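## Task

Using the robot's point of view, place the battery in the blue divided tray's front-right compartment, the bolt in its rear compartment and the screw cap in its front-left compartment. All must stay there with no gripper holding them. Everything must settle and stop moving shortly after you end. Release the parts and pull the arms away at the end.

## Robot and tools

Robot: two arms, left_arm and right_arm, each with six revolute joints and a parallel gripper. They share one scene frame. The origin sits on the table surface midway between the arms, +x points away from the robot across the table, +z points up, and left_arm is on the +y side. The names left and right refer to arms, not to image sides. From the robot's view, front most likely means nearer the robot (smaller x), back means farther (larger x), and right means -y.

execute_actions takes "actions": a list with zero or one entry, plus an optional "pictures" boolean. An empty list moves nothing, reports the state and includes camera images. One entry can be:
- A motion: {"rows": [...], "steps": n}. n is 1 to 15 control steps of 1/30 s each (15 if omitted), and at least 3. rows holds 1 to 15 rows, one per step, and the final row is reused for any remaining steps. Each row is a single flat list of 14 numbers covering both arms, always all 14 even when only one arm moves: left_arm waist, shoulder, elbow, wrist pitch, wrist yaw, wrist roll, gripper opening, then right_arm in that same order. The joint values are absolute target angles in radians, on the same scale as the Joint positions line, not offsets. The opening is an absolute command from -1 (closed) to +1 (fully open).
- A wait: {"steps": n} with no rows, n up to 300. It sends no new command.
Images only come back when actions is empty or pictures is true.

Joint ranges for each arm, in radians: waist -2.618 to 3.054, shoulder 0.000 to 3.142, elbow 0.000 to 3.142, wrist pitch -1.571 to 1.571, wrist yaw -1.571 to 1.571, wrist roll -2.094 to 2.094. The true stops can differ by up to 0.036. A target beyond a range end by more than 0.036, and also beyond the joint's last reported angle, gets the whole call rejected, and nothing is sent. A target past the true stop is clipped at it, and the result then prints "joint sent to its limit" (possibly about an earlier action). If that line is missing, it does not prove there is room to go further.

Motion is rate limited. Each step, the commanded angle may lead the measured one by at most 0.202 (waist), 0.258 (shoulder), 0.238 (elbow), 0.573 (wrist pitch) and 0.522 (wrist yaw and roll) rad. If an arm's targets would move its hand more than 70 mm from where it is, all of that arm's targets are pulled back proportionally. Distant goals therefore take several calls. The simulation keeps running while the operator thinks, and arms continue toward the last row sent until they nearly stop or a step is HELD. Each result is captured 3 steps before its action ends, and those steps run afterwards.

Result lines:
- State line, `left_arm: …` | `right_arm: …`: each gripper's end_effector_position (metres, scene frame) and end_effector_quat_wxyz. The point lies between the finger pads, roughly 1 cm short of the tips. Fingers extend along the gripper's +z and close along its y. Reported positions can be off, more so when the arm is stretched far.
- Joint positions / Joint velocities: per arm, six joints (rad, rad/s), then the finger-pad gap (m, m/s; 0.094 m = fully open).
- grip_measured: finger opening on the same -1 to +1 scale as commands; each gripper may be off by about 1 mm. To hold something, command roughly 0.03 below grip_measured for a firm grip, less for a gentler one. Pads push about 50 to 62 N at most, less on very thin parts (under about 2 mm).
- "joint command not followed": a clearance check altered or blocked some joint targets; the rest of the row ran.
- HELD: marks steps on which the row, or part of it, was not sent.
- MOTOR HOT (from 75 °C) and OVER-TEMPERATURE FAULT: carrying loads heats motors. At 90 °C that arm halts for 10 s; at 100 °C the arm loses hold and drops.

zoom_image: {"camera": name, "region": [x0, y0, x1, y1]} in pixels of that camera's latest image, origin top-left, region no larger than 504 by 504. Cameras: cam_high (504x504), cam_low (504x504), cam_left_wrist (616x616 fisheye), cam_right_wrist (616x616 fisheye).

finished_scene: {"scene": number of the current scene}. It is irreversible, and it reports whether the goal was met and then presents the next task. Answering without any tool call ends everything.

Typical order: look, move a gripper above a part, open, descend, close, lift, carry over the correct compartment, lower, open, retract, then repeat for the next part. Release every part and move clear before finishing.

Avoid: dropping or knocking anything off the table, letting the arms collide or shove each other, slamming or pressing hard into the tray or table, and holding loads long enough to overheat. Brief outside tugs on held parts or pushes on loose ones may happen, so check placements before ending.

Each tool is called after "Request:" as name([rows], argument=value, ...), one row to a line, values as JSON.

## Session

Request:
execute_actions(actions=[])

Scene clock: 0.00 s of 4800.00 s.
left_arm: end_effector_position=(+0.4975, +0.4770, +0.3911) grip_measured=+1.000 end_effector_quat_wxyz=(+0.645, -0.112, +0.722, +0.223) | right_arm: end_effector_position=(+0.1096, +0.3993, +0.0986) grip_measured=+1.000 end_effector_quat_wxyz=(-0.244, -0.266, +0.619, +0.697)
Joint positions: left_arm=[ 0.564  1.643  1.506  0.07  -0.117  0.171  0.094] | right_arm=[ 1.126  2.871  2.132  0.93  -1.068  1.671  0.094]
Joint velocities: left_arm=[-0.002 -0.007 -0.007 -0.007 -0.081  0.081  0.   ] | right_arm=[ 0.002  0.007  0.012  0.022 -0.022 -0.007  0.   ]

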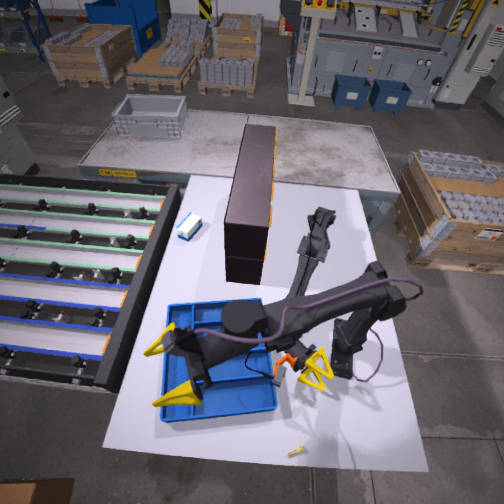

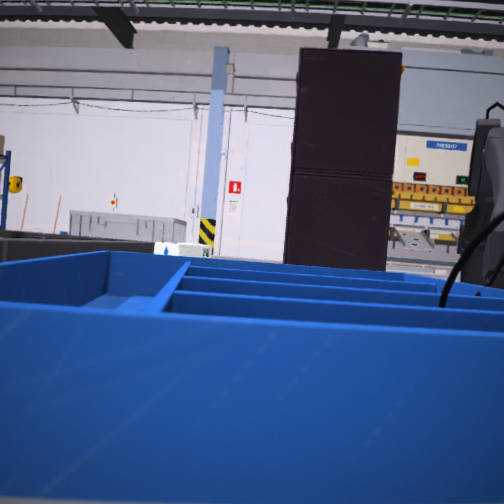

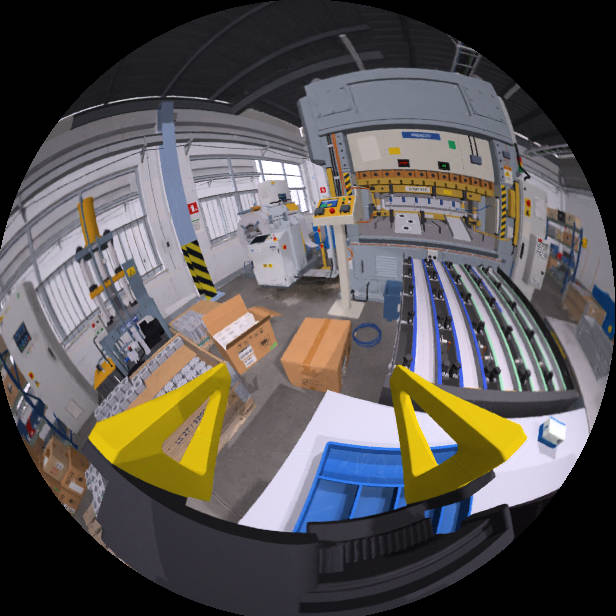

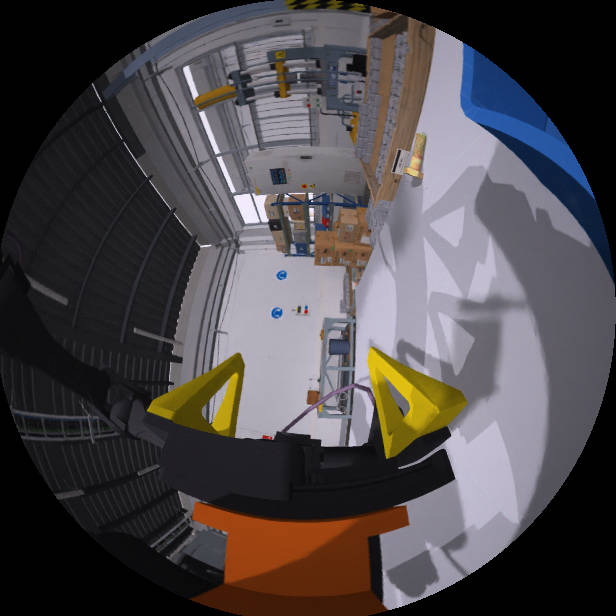

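Request:
execute_actions([
  {"rows":[[1.7,1.6,1.506,0.07,0,0.171,1,1.126,2.85,2.132,0.93,-0.3,1.2,1]]},
])

Request:
execute_actions([
  {"rows":[[1.7,1.5,1.3,-0.8,0,0,1,1.126,2.0,1.7,0.3,0,0.5,1]]},
])

Request:
execute_actions([
  {"rows":[[1.5,1.5,1.3,-1.3,0,0,1,1.1,1.0,0.8,-0.5,0,0,1]]},
])

Request:
execute_actions([
  {"steps":15},
], pictures=true)

Scene clock: 0.63 s of 4800.00 s.
left_arm: end_effector_position=(+0.3112, +0.7031, +0.3932) grip_measured=+1.000 end_effector_quat_wxyz=(+0.575, -0.285, +0.671, +0.371) | right_arm: end_effector_position=(+0.2192, +0.4438, +0.1224) grip_measured=+1.000 end_effector_quat_wxyz=(+0.133, -0.144, +0.620, +0.760)
Joint positions: left_arm=[ 1.149  1.639  1.506  0.07  -0.018  0.171  0.094] | right_arm=[ 1.128  2.858  2.131  0.932 -0.378  1.246  0.094]
Joint velocities: left_arm=[1.575 0.002 0.012 0.007 0.007 0.066 0.   ] | right_arm=[-0.007 -0.017  0.017 -0.022  0.476 -0.242  0.   ]
Steps of this call (steps 1 to 7: nothing new was sent; steps 8 to 19: the first 12 steps of this action). Readings (joint positions):
8: left_arm=[0.580 1.642 1.506 0.070 -0.095 0.171] | right_arm=[1.127 2.870 2.131 0.930 -1.008 1.606]
9: left_arm=[0.609 1.641 1.506 0.070 -0.068 0.171] | right_arm=[1.129 2.870 2.131 0.930 -0.909 1.527]
11: left_arm=[0.704 1.639 1.506 0.070 -0.042 0.171] | right_arm=[1.130 2.868 2.131 0.930 -0.718 1.413]
15: left_arm=[0.926 1.639 1.506 0.070 -0.026 0.171] | right_arm=[1.128 2.861 2.131 0.930 -0.471 1.294]
19: the state above

Scene clock: 1.13 s of 4800.00 s.
left_arm: end_effector_position=(+0.0322, +0.7040, +0.2131) grip_measured=+1.000 end_effector_quat_wxyz=(-0.272, +0.613, -0.687, -0.278) | right_arm: end_effector_position=(+0.2441, +0.3593, +0.2970) grip_measured=+1.000 end_effector_quat_wxyz=(+0.400, -0.238, +0.670, +0.578)
Joint positions: left_arm=[ 1.693  1.542  1.317 -0.546 -0.018  0.051  0.094] | right_arm=[ 1.134  2.125  1.714  0.399 -0.062  0.623  0.094]
Joint velocities: left_arm=[ 0.325 -0.164 -0.291 -1.897 -0.022 -0.271  0.   ] | right_arm=[ 0.002 -1.443 -0.017 -0.432  0.242 -0.667  0.   ]
Steps of this call (steps 1 to 3: the last 3 steps of your previous action; steps 4 to 15: the first 12 steps of this action). Readings (joint positions):
4: left_arm=[1.366 1.633 1.497 0.055 -0.016 0.162] | right_arm=[1.129 2.819 2.086 0.897 -0.313 1.160]
5: left_arm=[1.410 1.617 1.474 0.019 -0.018 0.150] | right_arm=[1.137 2.736 1.994 0.792 -0.256 1.061]
7: left_arm=[1.484 1.589 1.429 -0.071 -0.019 0.128] | right_arm=[1.140 2.565 1.826 0.608 -0.169 0.875]
11: left_arm=[1.614 1.563 1.365 -0.283 -0.018 0.091] | right_arm=[1.134 2.319 1.714 0.440 -0.093 0.701]
15: the state above

Scene clock: 1.63 s of 4800.00 s.
left_arm: end_effector_position=(+0.0810, +0.5388, +0.1401) grip_measured=+1.000 end_effector_quat_wxyz=(+0.044, -0.599, +0.799, +0.034) | right_arm: end_effector_position=(+0.1873, +0.1457, +0.3200) grip_measured=+1.000 end_effector_quat_wxyz=(+0.446, -0.430, +0.692, +0.371)
Joint positions: left_arm=[ 1.493  1.522  1.301 -1.238  0.     0.014  0.094] | right_arm=[ 1.116  1.302  1.174 -0.206 -0.022  0.131  0.094]
Joint velocities: left_arm=[-0.012 -0.027  0.022 -0.374  0.154 -0.037  0.   ] | right_arm=[-0.007 -1.673 -1.521 -0.96  -0.022 -0.505  0.   ]
Steps of this call (steps 1 to 3: the last 3 steps of your previous action; steps 4 to 15: the first 12 steps of this action). Readings (joint positions):
4: left_arm=[1.693 1.531 1.301 -0.730 -0.021 0.028] | right_arm=[1.132 1.949 1.695 0.354 -0.034 0.512]
5: left_arm=[1.668 1.529 1.301 -0.787 -0.025 0.026] | right_arm=[1.131 1.880 1.643 0.289 -0.032 0.444]
7: left_arm=[1.593 1.529 1.301 -0.914 -0.022 0.023] | right_arm=[1.124 1.750 1.544 0.165 -0.029 0.341]
11: left_arm=[1.492 1.527 1.301 -1.142 -0.001 0.017] | right_arm=[1.117 1.525 1.369 -0.046 -0.024 0.214]
15: the state above

Scene clock: 2.13 s of 4800.00 s.
left_arm: end_effector_position=(+0.0776, +0.5268, +0.1393) grip_measured=+1.000 end_effector_quat_wxyz=(+0.025, -0.600, +0.799, +0.019) | right_arm: end_effector_position=(+0.1529, +0.0390, +0.1911) grip_measured=+1.000 end_effector_quat_wxyz=(+0.345, -0.516, +0.742, +0.252)
Joint positions: left_arm=[ 1.493  1.521  1.301 -1.288  0.     0.011  0.094] | right_arm=[ 1.111  1.008  0.796 -0.476 -0.012  0.012  0.094]
Joint velocities: left_arm=[ 0.022 -0.007  0.002 -0.037 -0.066  0.066  0.   ] | right_arm=[ 0.012 -0.002 -0.017 -0.095 -0.051 -0.095  0.   ]
Kept back: nothing.
Steps of this call (steps 1 to 3: the last 3 steps of your previous action; steps 4 to 15: the robot went on to your last target). Readings (joint positions):
1: left_arm=[1.493 1.522 1.301 -1.250 0.000 0.013] | right_arm=[1.116 1.242 1.120 -0.237 -0.021 0.115]
2: left_arm=[1.493 1.521 1.301 -1.259 0.000 0.013] | right_arm=[1.116 1.181 1.065 -0.266 -0.021 0.101]
4: left_arm=[1.493 1.521 1.301 -1.271 0.000 0.012] | right_arm=[1.116 1.078 0.962 -0.312 -0.020 0.077]
8: left_arm=[1.493 1.521 1.301 -1.283 0.000 0.011] | right_arm=[1.112 1.007 0.825 -0.412 -0.016 0.037]
15: the state above

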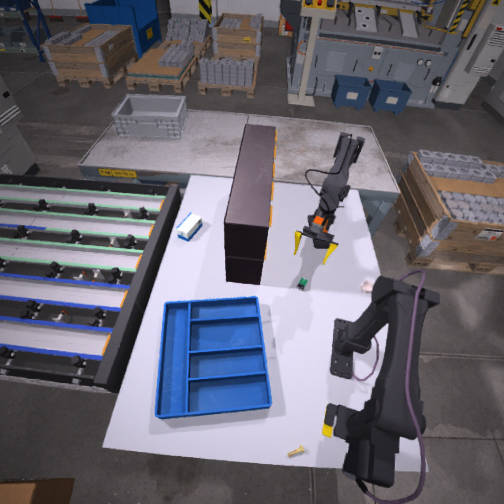

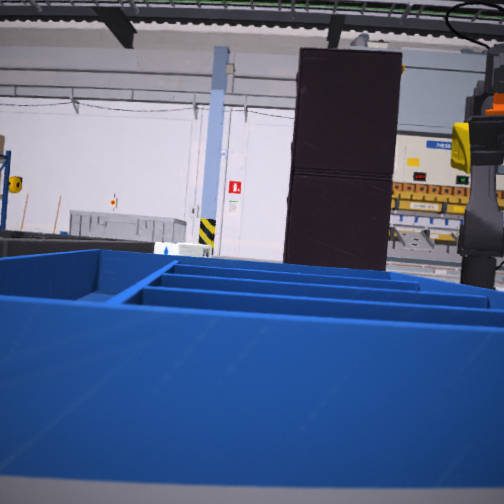

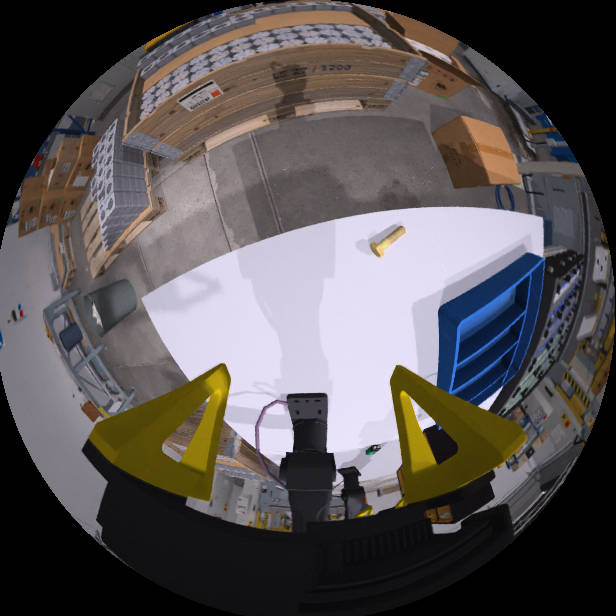

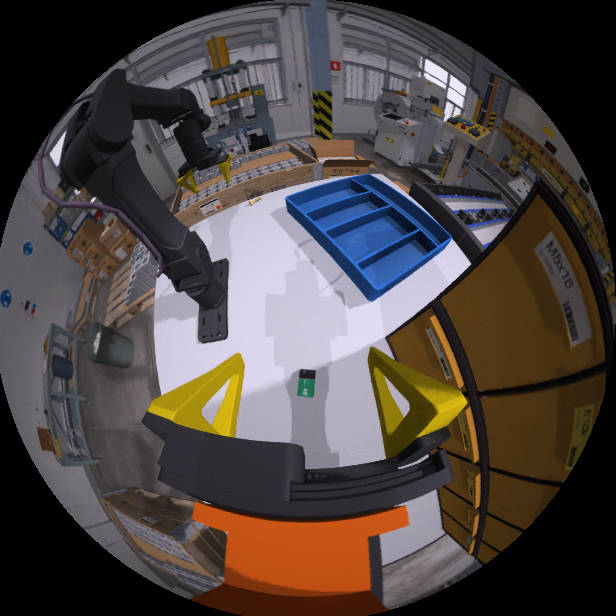

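Request:
execute_actions([
  {"rows":[[1.236,1.89,1.39,-1.04,0,0.7,0.2,1.5,0.4,0.4,-0.9,0,0,1]]},
])

Request:
execute_actions([
  {"steps":8},
], pictures=true)

Scene clock: 2.80 s of 4800.00 s.
left_arm: end_effector_position=(+0.1787, +0.5537, +0.0375) grip_measured=+0.202 end_effector_quat_wxyz=(-0.019, -0.209, +0.978, -0.019) | right_arm: end_effector_position=(+0.0377, -0.0770, +0.0957) grip_measured=+1.000 end_effector_quat_wxyz=(-0.243, +0.671, -0.653, -0.256)
Joint positions: left_arm=[ 1.224  1.933  1.371 -1.062 -0.001  0.61   0.056] | right_arm=[ 1.489  0.42   0.404 -0.833 -0.007  0.004  0.094]
Joint velocities: left_arm=[ 0.056 -0.173  0.012  0.198  0.051  0.476  0.   ] | right_arm=[ 0.081 -0.354 -0.017 -0.476 -0.081  0.051  0.   ]
Steps of this call (steps 1 to 8: the robot went on to your last target; steps 9 to 20: the first 12 steps of this action). Readings (joint positions):
9: left_arm=[1.480 1.537 1.308 -1.287 -0.007 0.056] | right_arm=[1.123 0.994 0.782 -0.481 -0.004 0.007]
10: left_arm=[1.450 1.571 1.327 -1.273 -0.012 0.118] | right_arm=[1.153 0.958 0.752 -0.500 -0.001 0.007]
12: left_arm=[1.369 1.669 1.355 -1.211 -0.012 0.244] | right_arm=[1.227 0.867 0.675 -0.562 -0.002 0.007]
16: left_arm=[1.243 1.883 1.371 -1.093 -0.005 0.493] | right_arm=[1.401 0.645 0.495 -0.687 -0.002 0.006]
20: the state above

Scene clock: 3.07 s of 4800.00 s.
left_arm: end_effector_position=(+0.1795, +0.5591, +0.0454) grip_measured=+0.202 end_effector_quat_wxyz=(-0.006, -0.179, +0.984, -0.006) | right_arm: end_effector_position=(+0.0377, -0.0840, +0.0907) grip_measured=+1.000 end_effector_quat_wxyz=(-0.233, +0.675, -0.656, -0.246)
Joint positions: left_arm=[ 1.23   1.909  1.371 -1.05  -0.001  0.676  0.056] | right_arm=[ 1.49   0.413  0.404 -0.871 -0.007  0.004  0.094]
Joint velocities: left_arm=[-0.012 -0.002  0.007  0.007 -0.066  0.022 -0.   ] | right_arm=[ 0.002 -0.007 -0.002 -0.051 -0.022  0.066  0.   ]
Kept back: nothing.
Steps of this call (steps 1 to 3: the last 3 steps of your previous action; steps 4 to 8: the robot went on to your last target). Readings (joint positions):
1: left_arm=[1.226 1.927 1.371 -1.058 -0.001 0.626] | right_arm=[1.490 0.413 0.404 -0.846 -0.007 0.004]
2: left_arm=[1.228 1.921 1.371 -1.056 -0.001 0.638] | right_arm=[1.490 0.413 0.404 -0.852 -0.007 0.004]
4: left_arm=[1.230 1.911 1.371 -1.053 -0.001 0.657] | right_arm=[1.490 0.413 0.404 -0.862 -0.007 0.004]
8: the state above

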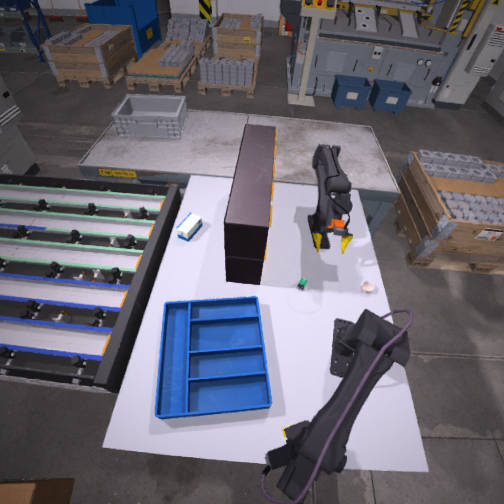

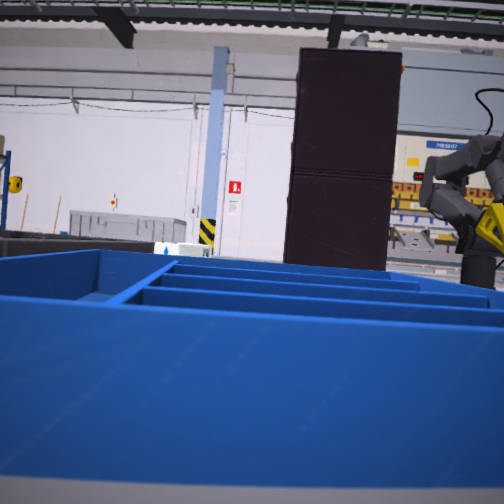

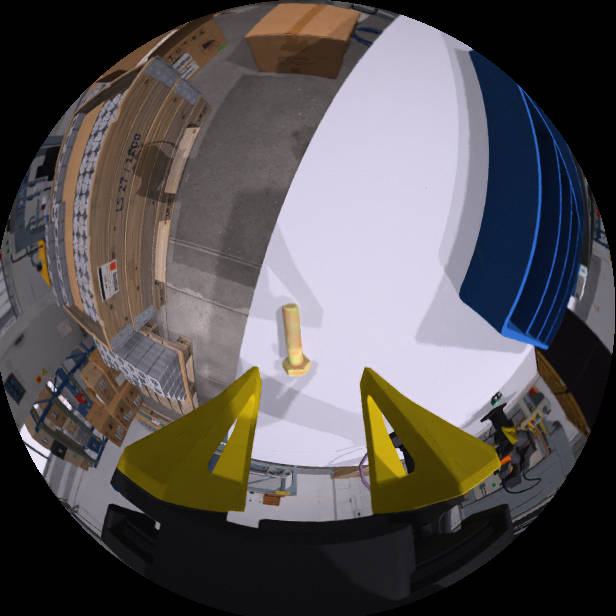

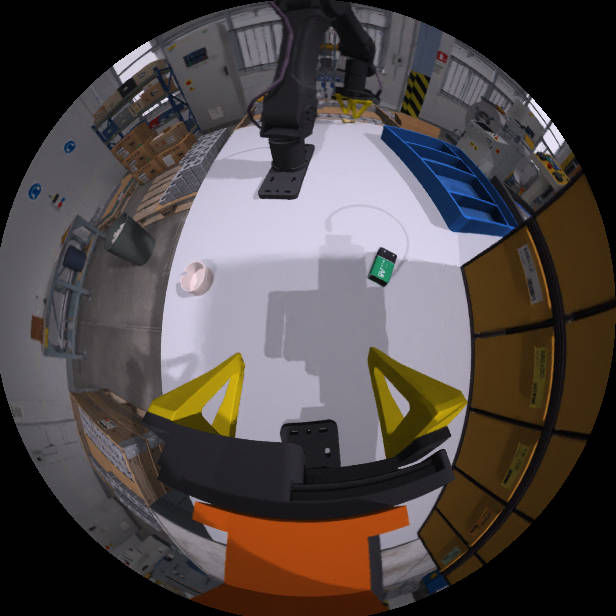

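Request:
zoom_image(camera="cam_right_wrist", region=[150,230,250,330])

Request:
zoom_image(camera="cam_high", region=[150,110,410,370])

Region (150, 230, 250, 330) of cam_right_wrist's 616x616 image, scaled by 5.040, with more detail than that image has.

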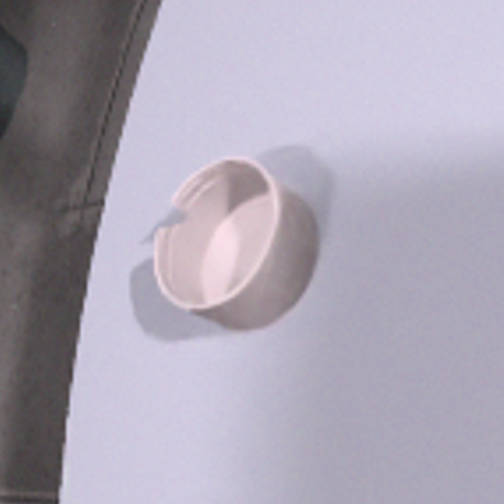

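Region (150, 110, 410, 370) of cam_high's 504x504 image, scaled by 1.938, with more detail than that image has.

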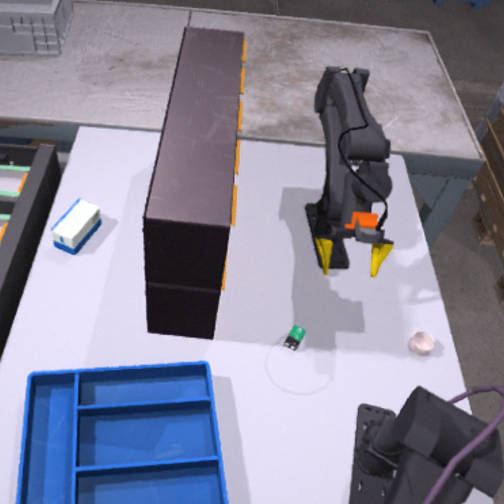

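Request:
execute_actions([
  {"rows":[[1.256,1.92,1.37,-1.0,0,0.61,-0.2,1.5,0.4,0.4,-0.9,0,0,1],[1.256,1.94,1.35,-0.96,0,0.61,-0.2,1.5,0.4,0.4,-0.9,0,0,1],[1.256,1.955,1.335,-0.93,0,0.61,-0.2,1.5,0.4,0.4,-0.9,0,0,1],[1.256,1.972,1.329,-0.91,0,0.61,-0.2,1.5,0.4,0.4,-0.9,0,0,1]]},
], pictures=true)

Request:
execute_actions([
  {"rows":[[1.256,1.972,1.329,-0.91,0,0.61,-0.86,1.5,0.4,0.4,-0.9,0,0,1]],"steps":13},
], pictures=true)

Request:
zoom_image(camera="cam_left_wrist", region=[240,300,380,440])

Scene clock: 3.70 s of 4800.00 s.
left_arm: end_effector_position=(+0.1788, +0.5735, +0.0138) grip_measured=-0.198 end_effector_quat_wxyz=(-0.001, -0.215, +0.977, -0.000) | right_arm: end_effector_position=(+0.0377, -0.0851, +0.0898) grip_measured=+1.000 end_effector_quat_wxyz=(-0.231, +0.675, -0.657, -0.244)
Joint positions: left_arm=[ 1.252  1.979  1.337 -0.93  -0.001  0.626  0.038] | right_arm=[ 1.49   0.413  0.404 -0.877 -0.007  0.004  0.094]
Joint velocities: left_arm=[-0.012  0.007 -0.017  0.037 -0.037 -0.051  0.   ] | right_arm=[ 0.002  0.017  0.002  0.037 -0.022  0.007  0.   ]
Steps of this call (steps 1 to 7: the robot went on to your last target; steps 8 to 19: the first 12 steps of this action). Readings (joint positions):
8: left_arm=[1.231 1.909 1.371 -1.046 -0.001 0.677] | right_arm=[1.490 0.413 0.404 -0.876 -0.007 0.004]
9: left_arm=[1.234 1.911 1.371 -1.037 -0.001 0.666] | right_arm=[1.490 0.413 0.404 -0.876 -0.007 0.004]
11: left_arm=[1.244 1.925 1.365 -0.998 -0.001 0.650] | right_arm=[1.490 0.413 0.404 -0.876 -0.007 0.004]
15: left_arm=[1.252 1.971 1.342 -0.946 -0.001 0.633] | right_arm=[1.490 0.413 0.404 -0.877 -0.007 0.004]
19: the state above

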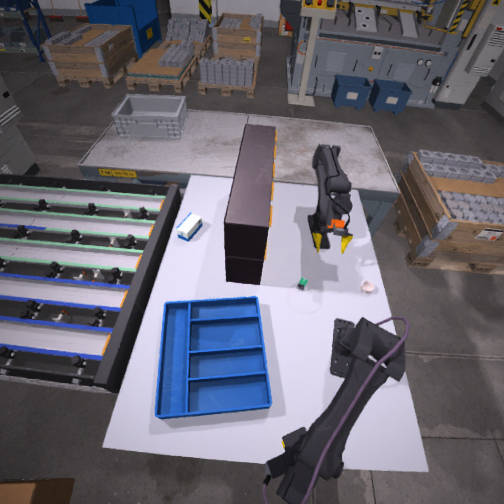

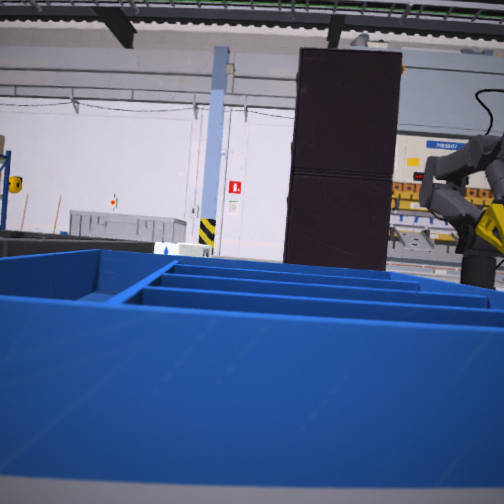

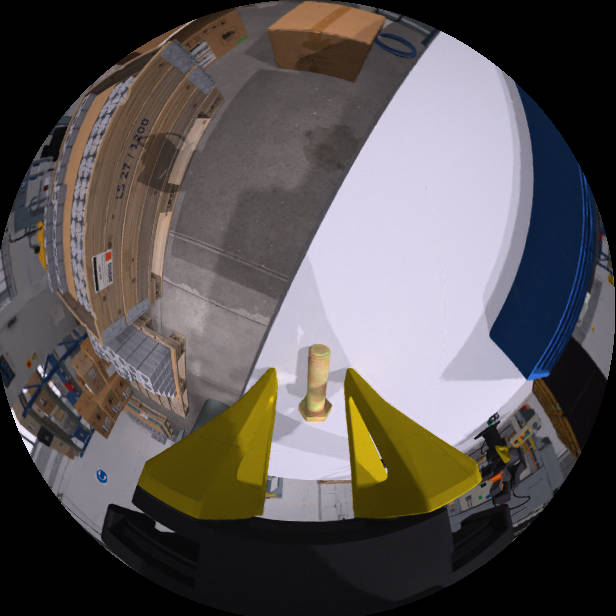

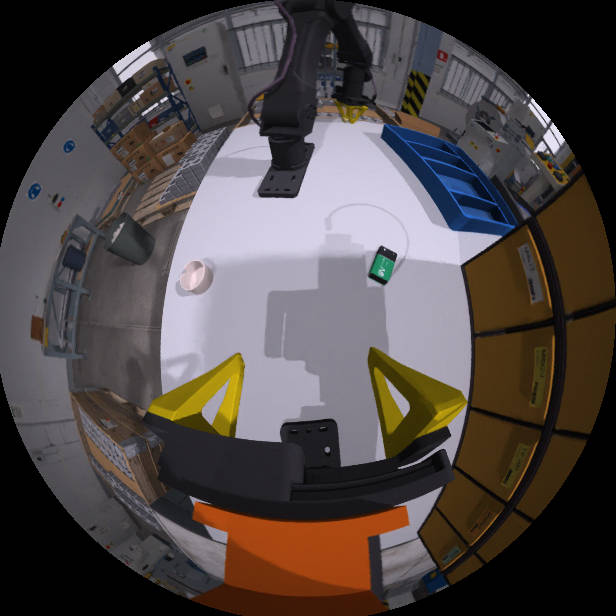

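Scene clock: 4.13 s of 4800.00 s.
left_arm: end_effector_position=(+0.1799, +0.5756, +0.0138) grip_measured=-0.843 end_effector_quat_wxyz=(+0.002, -0.217, +0.976, +0.004) | right_arm: end_effector_position=(+0.0377, -0.0851, +0.0898) grip_measured=+1.000 end_effector_quat_wxyz=(-0.231, +0.675, -0.657, -0.244)
Joint positions: left_arm=[ 1.252  1.979  1.337 -0.92  -0.001  0.621  0.007] | right_arm=[ 1.49   0.413  0.404 -0.877 -0.007  0.004  0.094]
Joint velocities: left_arm=[-0.002  0.007 -0.027 -0.007 -0.095 -0.051 -0.001] | right_arm=[-0.012  0.002 -0.007  0.022  0.007  0.007  0.   ]
Steps of this call (steps 1 to 3: the last 3 steps of your previous action; steps 4 to 13: the first 10 steps of this action). Readings (joint positions):
4: left_arm=[1.252 1.979 1.337 -0.923 -0.001 0.623] | right_arm=[1.490 0.413 0.404 -0.877 -0.007 0.004]
5: left_arm=[1.252 1.979 1.337 -0.922 -0.001 0.622] | right_arm=[1.490 0.413 0.404 -0.877 -0.007 0.004]
7: left_arm=[1.252 1.979 1.337 -0.921 -0.001 0.622] | right_arm=[1.490 0.413 0.404 -0.877 -0.007 0.004]
11: left_arm=[1.252 1.979 1.337 -0.920 -0.001 0.621] | right_arm=[1.490 0.413 0.404 -0.877 -0.007 0.004]
13: the state above

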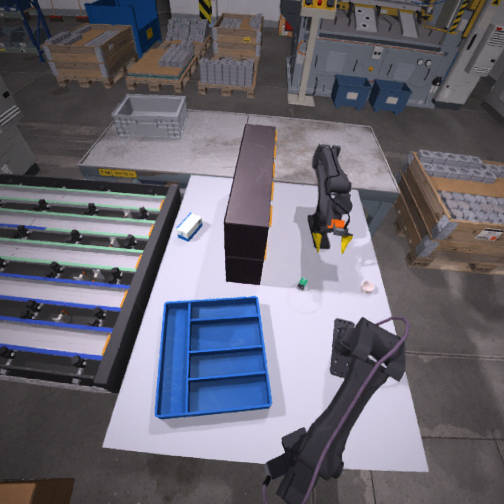

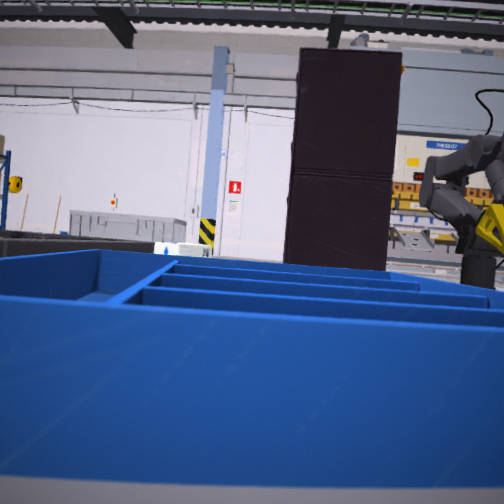

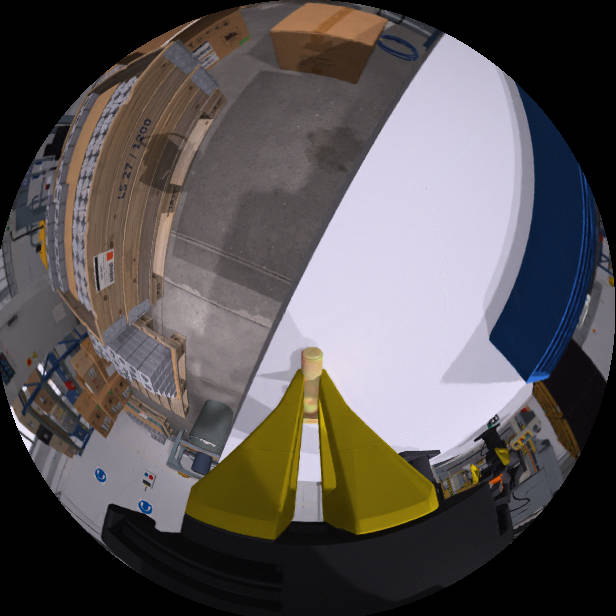

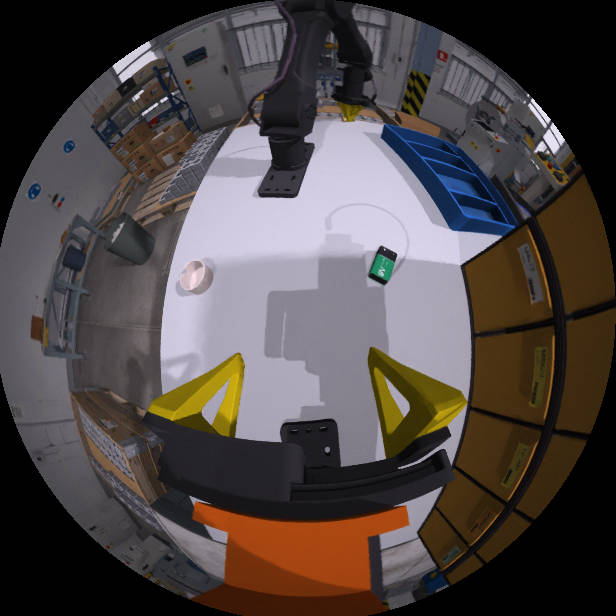

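Region (240, 300, 380, 440) of cam_left_wrist's 616x616 image, scaled by 3.600, with more detail than that image has.

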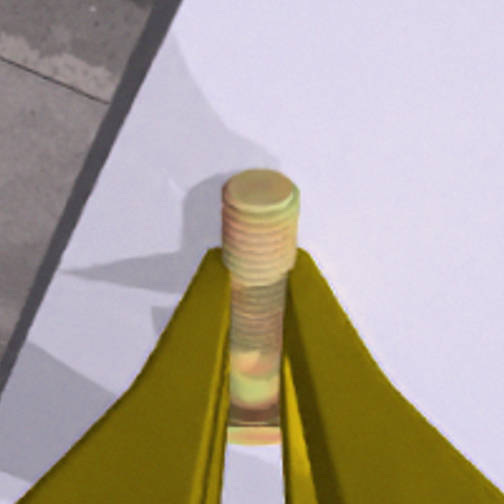

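Request:
execute_actions([
  {"rows":[[1.256,1.972,1.329,-0.91,0,0.61,-0.88,1.5,0.4,0.4,-0.9,0,0,1],[1.256,1.972,1.329,-0.91,0,0.61,-0.88,1.5,0.4,0.4,-0.9,0,0,1],[1.256,1.93,1.38,-0.98,0,0.61,-0.88,1.5,0.4,0.4,-0.9,0,0,1],[1.256,1.9,1.45,-1.05,0,0.5,-0.88,1.5,0.4,0.4,-0.9,0,0,1],[1.25,1.87,1.52,-1.1,0,0.3,-0.88,1.5,0.4,0.4,-0.9,0,0,1],[1.22,1.85,1.6,-1.15,0,0.1,-0.88,1.5,0.4,0.4,-0.9,0,0,1],[1.18,1.85,1.65,-1.15,0,-0.1,-0.88,1.5,0.4,0.4,-0.9,0,0,1],[1.1,1.85,1.65,-1.15,0,-0.3,-0.88,1.5,0.4,0.4,-0.9,0,0,1],[0.8,1.85,1.65,-1.15,0,-0.8,-0.88,1.5,0.4,0.4,-0.9,0,0,1]]},
])

Request:
execute_actions([
  {"rows":[[0.36,2.22,2.1,-1.05,0,-1.3,-0.88,1.5,0.4,0.4,-0.9,0,0,1]],"steps":12},
])

Request:
execute_actions([
  {"rows":[[0.36,2.28,2.17,-1.05,0,-1.3,-0.88,1.5,0.4,0.4,-0.9,0,0,1],[0.36,2.32,2.21,-1.05,0,-1.3,-0.88,1.5,0.4,0.4,-0.9,0,0,1],[0.36,2.36,2.25,-1.05,0,-1.3,-0.88,1.5,0.4,0.4,-0.9,0,0,1],[0.36,2.4,2.25,-1.05,0,-1.3,-0.88,1.5,0.4,0.4,-0.9,0,0,1]],"steps":14},
], pictures=true)

Scene clock: 4.80 s of 4800.00 s.
left_arm: end_effector_position=(+0.2599, +0.5837, +0.1196) grip_measured=-0.853 end_effector_quat_wxyz=(+0.100, -0.389, +0.914, +0.062) | right_arm: end_effector_position=(+0.0377, -0.0851, +0.0898) grip_measured=+1.000 end_effector_quat_wxyz=(-0.231, +0.675, -0.657, -0.244)
Joint positions: left_arm=[ 1.085  1.881  1.606 -1.061 -0.016  0.088  0.007] | right_arm=[ 1.49   0.413  0.404 -0.877 -0.007  0.004  0.094]
Joint velocities: left_arm=[-1.463 -0.325  0.457 -0.095  0.051 -2.322  0.001] | right_arm=[ 0.012  0.012 -0.002  0.066 -0.037 -0.037  0.   ]
Steps of this call (steps 1 to 3: the last 3 steps of your previous action; steps 4 to 8: the robot went on to your last target; steps 9 to 20: the first 12 steps of this action). Readings (joint positions):
9: left_arm=[1.252 1.979 1.337 -0.920 -0.001 0.621] | right_arm=[1.490 0.413 0.404 -0.877 -0.007 0.004]
10: left_arm=[1.252 1.979 1.337 -0.920 -0.001 0.621] | right_arm=[1.490 0.413 0.404 -0.877 -0.007 0.004]
12: left_arm=[1.252 1.975 1.351 -0.947 -0.001 0.605] | right_arm=[1.490 0.413 0.404 -0.877 -0.007 0.004]
16: left_arm=[1.234 1.938 1.498 -1.050 -0.005 0.376] | right_arm=[1.490 0.413 0.404 -0.877 -0.007 0.004]
20: the state above

Scene clock: 5.20 s of 4800.00 s.
left_arm: end_effector_position=(+0.4880, +0.4178, +0.0998) grip_measured=-0.853 end_effector_quat_wxyz=(+0.153, -0.495, +0.855, -0.030) | right_arm: end_effector_position=(+0.0377, -0.0851, +0.0898) grip_measured=+1.000 end_effector_quat_wxyz=(-0.231, +0.675, -0.657, -0.244)
Joint positions: left_arm=[ 0.501  2.215  2.001 -1.042 -0.008 -0.742  0.007] | right_arm=[ 1.49   0.413  0.404 -0.877 -0.007  0.004  0.094]
Joint velocities: left_arm=[-1.219  0.593  0.549  0.051  0.022 -2.015  0.   ] | right_arm=[ 0.017 -0.012  0.002  0.037  0.051 -0.051  0.   ]
Steps of this call (steps 1 to 3: the last 3 steps of your previous action; steps 4 to 12: the first 9 steps of this action). Readings (joint positions):
4: left_arm=[0.853 1.880 1.659 -1.092 -0.012 -0.241] | right_arm=[1.490 0.413 0.404 -0.877 -0.007 0.004]
5: left_arm=[0.800 1.919 1.711 -1.103 -0.009 -0.301] | right_arm=[1.490 0.413 0.404 -0.877 -0.007 0.004]
7: left_arm=[0.711 2.018 1.814 -1.082 -0.007 -0.418] | right_arm=[1.490 0.413 0.404 -0.877 -0.007 0.004]
11: left_arm=[0.544 2.192 1.980 -1.048 -0.008 -0.672] | right_arm=[1.490 0.413 0.404 -0.877 -0.007 0.004]
12: the state above

Scene clock: 5.67 s of 4800.00 s.
left_arm: end_effector_position=(+0.5517, +0.3539, +0.0751) grip_measured=-0.853 end_effector_quat_wxyz=(-0.146, +0.646, -0.743, +0.095) | right_arm: end_effector_position=(+0.0377, -0.0851, +0.0898) grip_measured=+1.000 end_effector_quat_wxyz=(-0.231, +0.675, -0.657, -0.244)
Joint positions: left_arm=[ 0.361  2.414  2.231 -1.037  0.011 -1.265  0.007] | right_arm=[ 1.49   0.413  0.404 -0.877 -0.007  0.004  0.094]
Joint velocities: left_arm=[ 0.188  0.193 -0.012 -0.095 -0.125 -0.198 -0.002] | right_arm=[ 0.012 -0.002 -0.007  0.007 -0.037  0.037  0.   ]
Steps of this call (steps 1 to 3: the last 3 steps of your previous action; steps 4 to 14: the first 11 steps of this action). Readings (joint positions):
4: left_arm=[0.346 2.258 2.068 -1.049 0.003 -1.051] | right_arm=[1.490 0.413 0.404 -0.877 -0.007 0.004]
5: left_arm=[0.325 2.274 2.107 -1.059 0.008 -1.099] | right_arm=[1.490 0.413 0.404 -0.877 -0.007 0.004]
7: left_arm=[0.309 2.320 2.192 -1.052 0.014 -1.168] | right_arm=[1.490 0.413 0.404 -0.877 -0.007 0.004]
11: left_arm=[0.337 2.383 2.231 -1.029 0.014 -1.240] | right_arm=[1.490 0.413 0.404 -0.877 -0.007 0.004]
14: the state above

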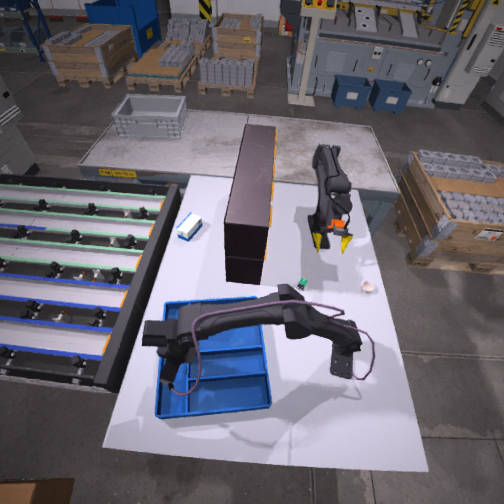

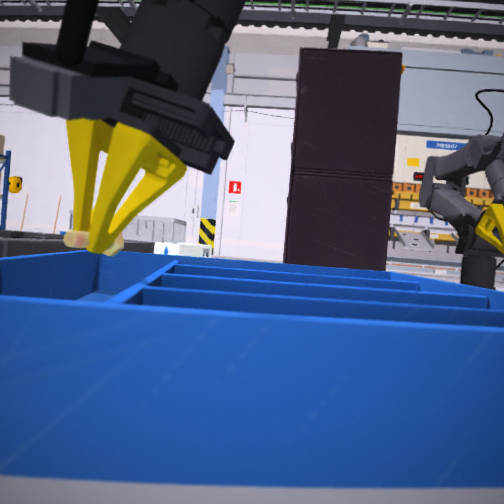

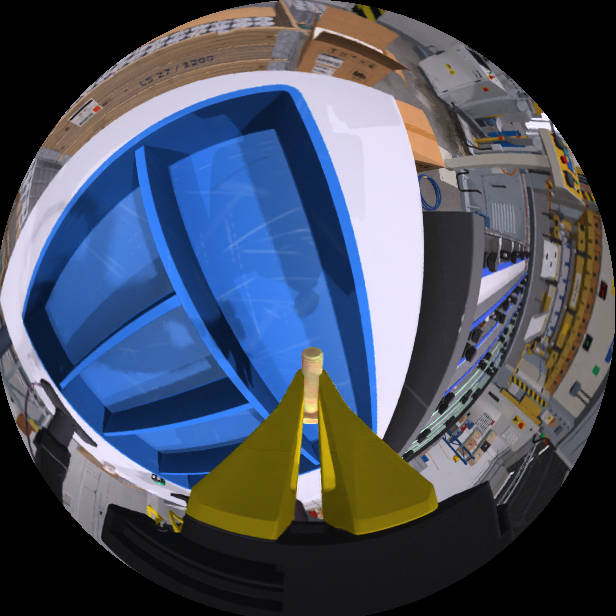

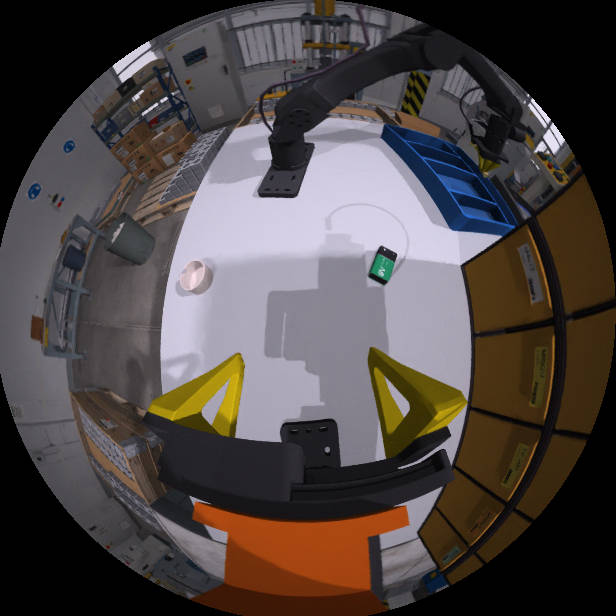

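Request:
execute_actions([
  {"rows":[[0.36,2.42,2.25,-1.02,0,-1.3,-0.88,1.5,0.4,0.4,-0.9,0,0,1],[0.36,2.44,2.25,-1.0,0,-1.3,-0.88,1.5,0.4,0.4,-0.9,0,0,1],[0.36,2.46,2.25,-0.98,0,-1.3,-0.88,1.5,0.4,0.4,-0.9,0,0,1],[0.36,2.48,2.25,-0.96,0,-1.3,-0.88,1.5,0.4,0.4,-0.9,0,0,1],[0.36,2.5,2.25,-0.95,0,-1.3,-0.88,1.5,0.4,0.4,-0.9,0,0,1]],"steps":14},
], pictures=true)

Scene clock: 6.13 s of 4800.00 s.
left_arm: end_effector_position=(+0.5603, +0.3584, +0.0260) grip_measured=-0.853 end_effector_quat_wxyz=(-0.132, +0.659, -0.736, +0.087) | right_arm: end_effector_position=(+0.0377, -0.0851, +0.0898) grip_measured=+1.000 end_effector_quat_wxyz=(-0.231, +0.675, -0.657, -0.244)
Joint positions: left_arm=[ 0.366  2.516  2.231 -0.968  0.008 -1.29   0.007] | right_arm=[ 1.49   0.413  0.404 -0.877 -0.007  0.004  0.094]
Joint velocities: left_arm=[ 0.002 -0.076 -0.022  0.037 -0.081  0.007  0.   ] | right_arm=[ 0.022  0.002  0.002 -0.037 -0.007 -0.037  0.   ]
Steps of this call (steps 1 to 3: the last 3 steps of your previous action; steps 4 to 14: the first 11 steps of this action). Readings (joint positions):
4: left_arm=[0.368 2.422 2.231 -1.044 0.008 -1.280] | right_arm=[1.490 0.413 0.404 -0.877 -0.007 0.004]
5: left_arm=[0.367 2.422 2.231 -1.039 0.008 -1.282] | right_arm=[1.490 0.413 0.404 -0.877 -0.007 0.004]
7: left_arm=[0.366 2.432 2.231 -1.018 0.008 -1.285] | right_arm=[1.490 0.413 0.404 -0.877 -0.007 0.004]
11: left_arm=[0.366 2.486 2.231 -0.974 0.008 -1.288] | right_arm=[1.490 0.413 0.404 -0.877 -0.007 0.004]
14: the state above

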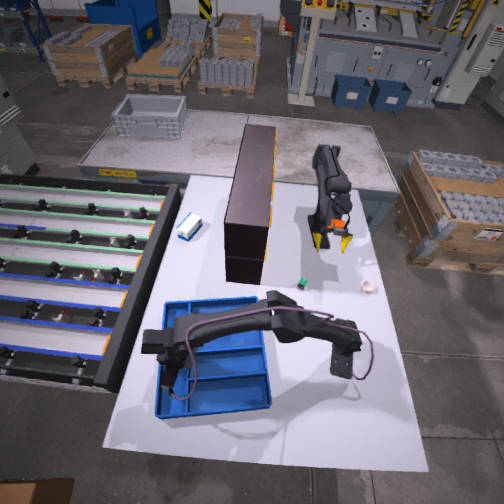

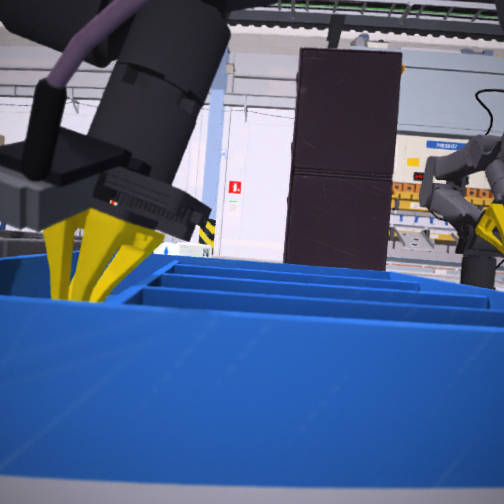

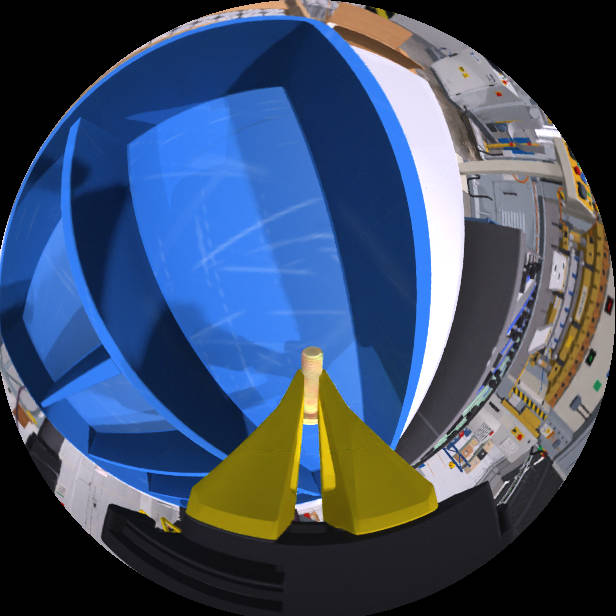

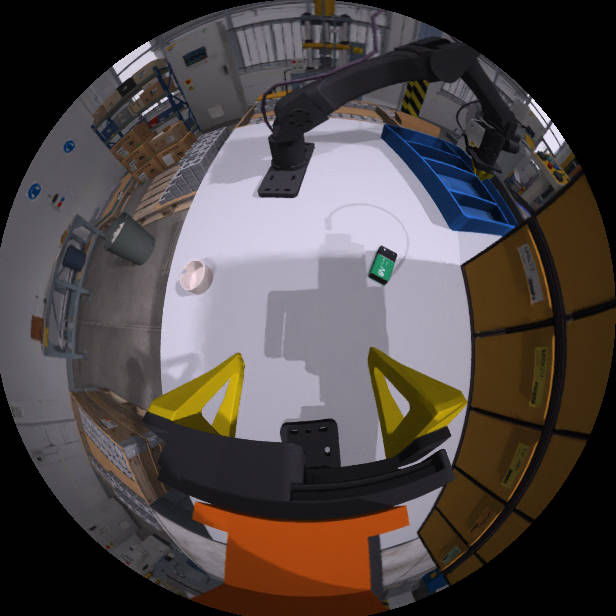

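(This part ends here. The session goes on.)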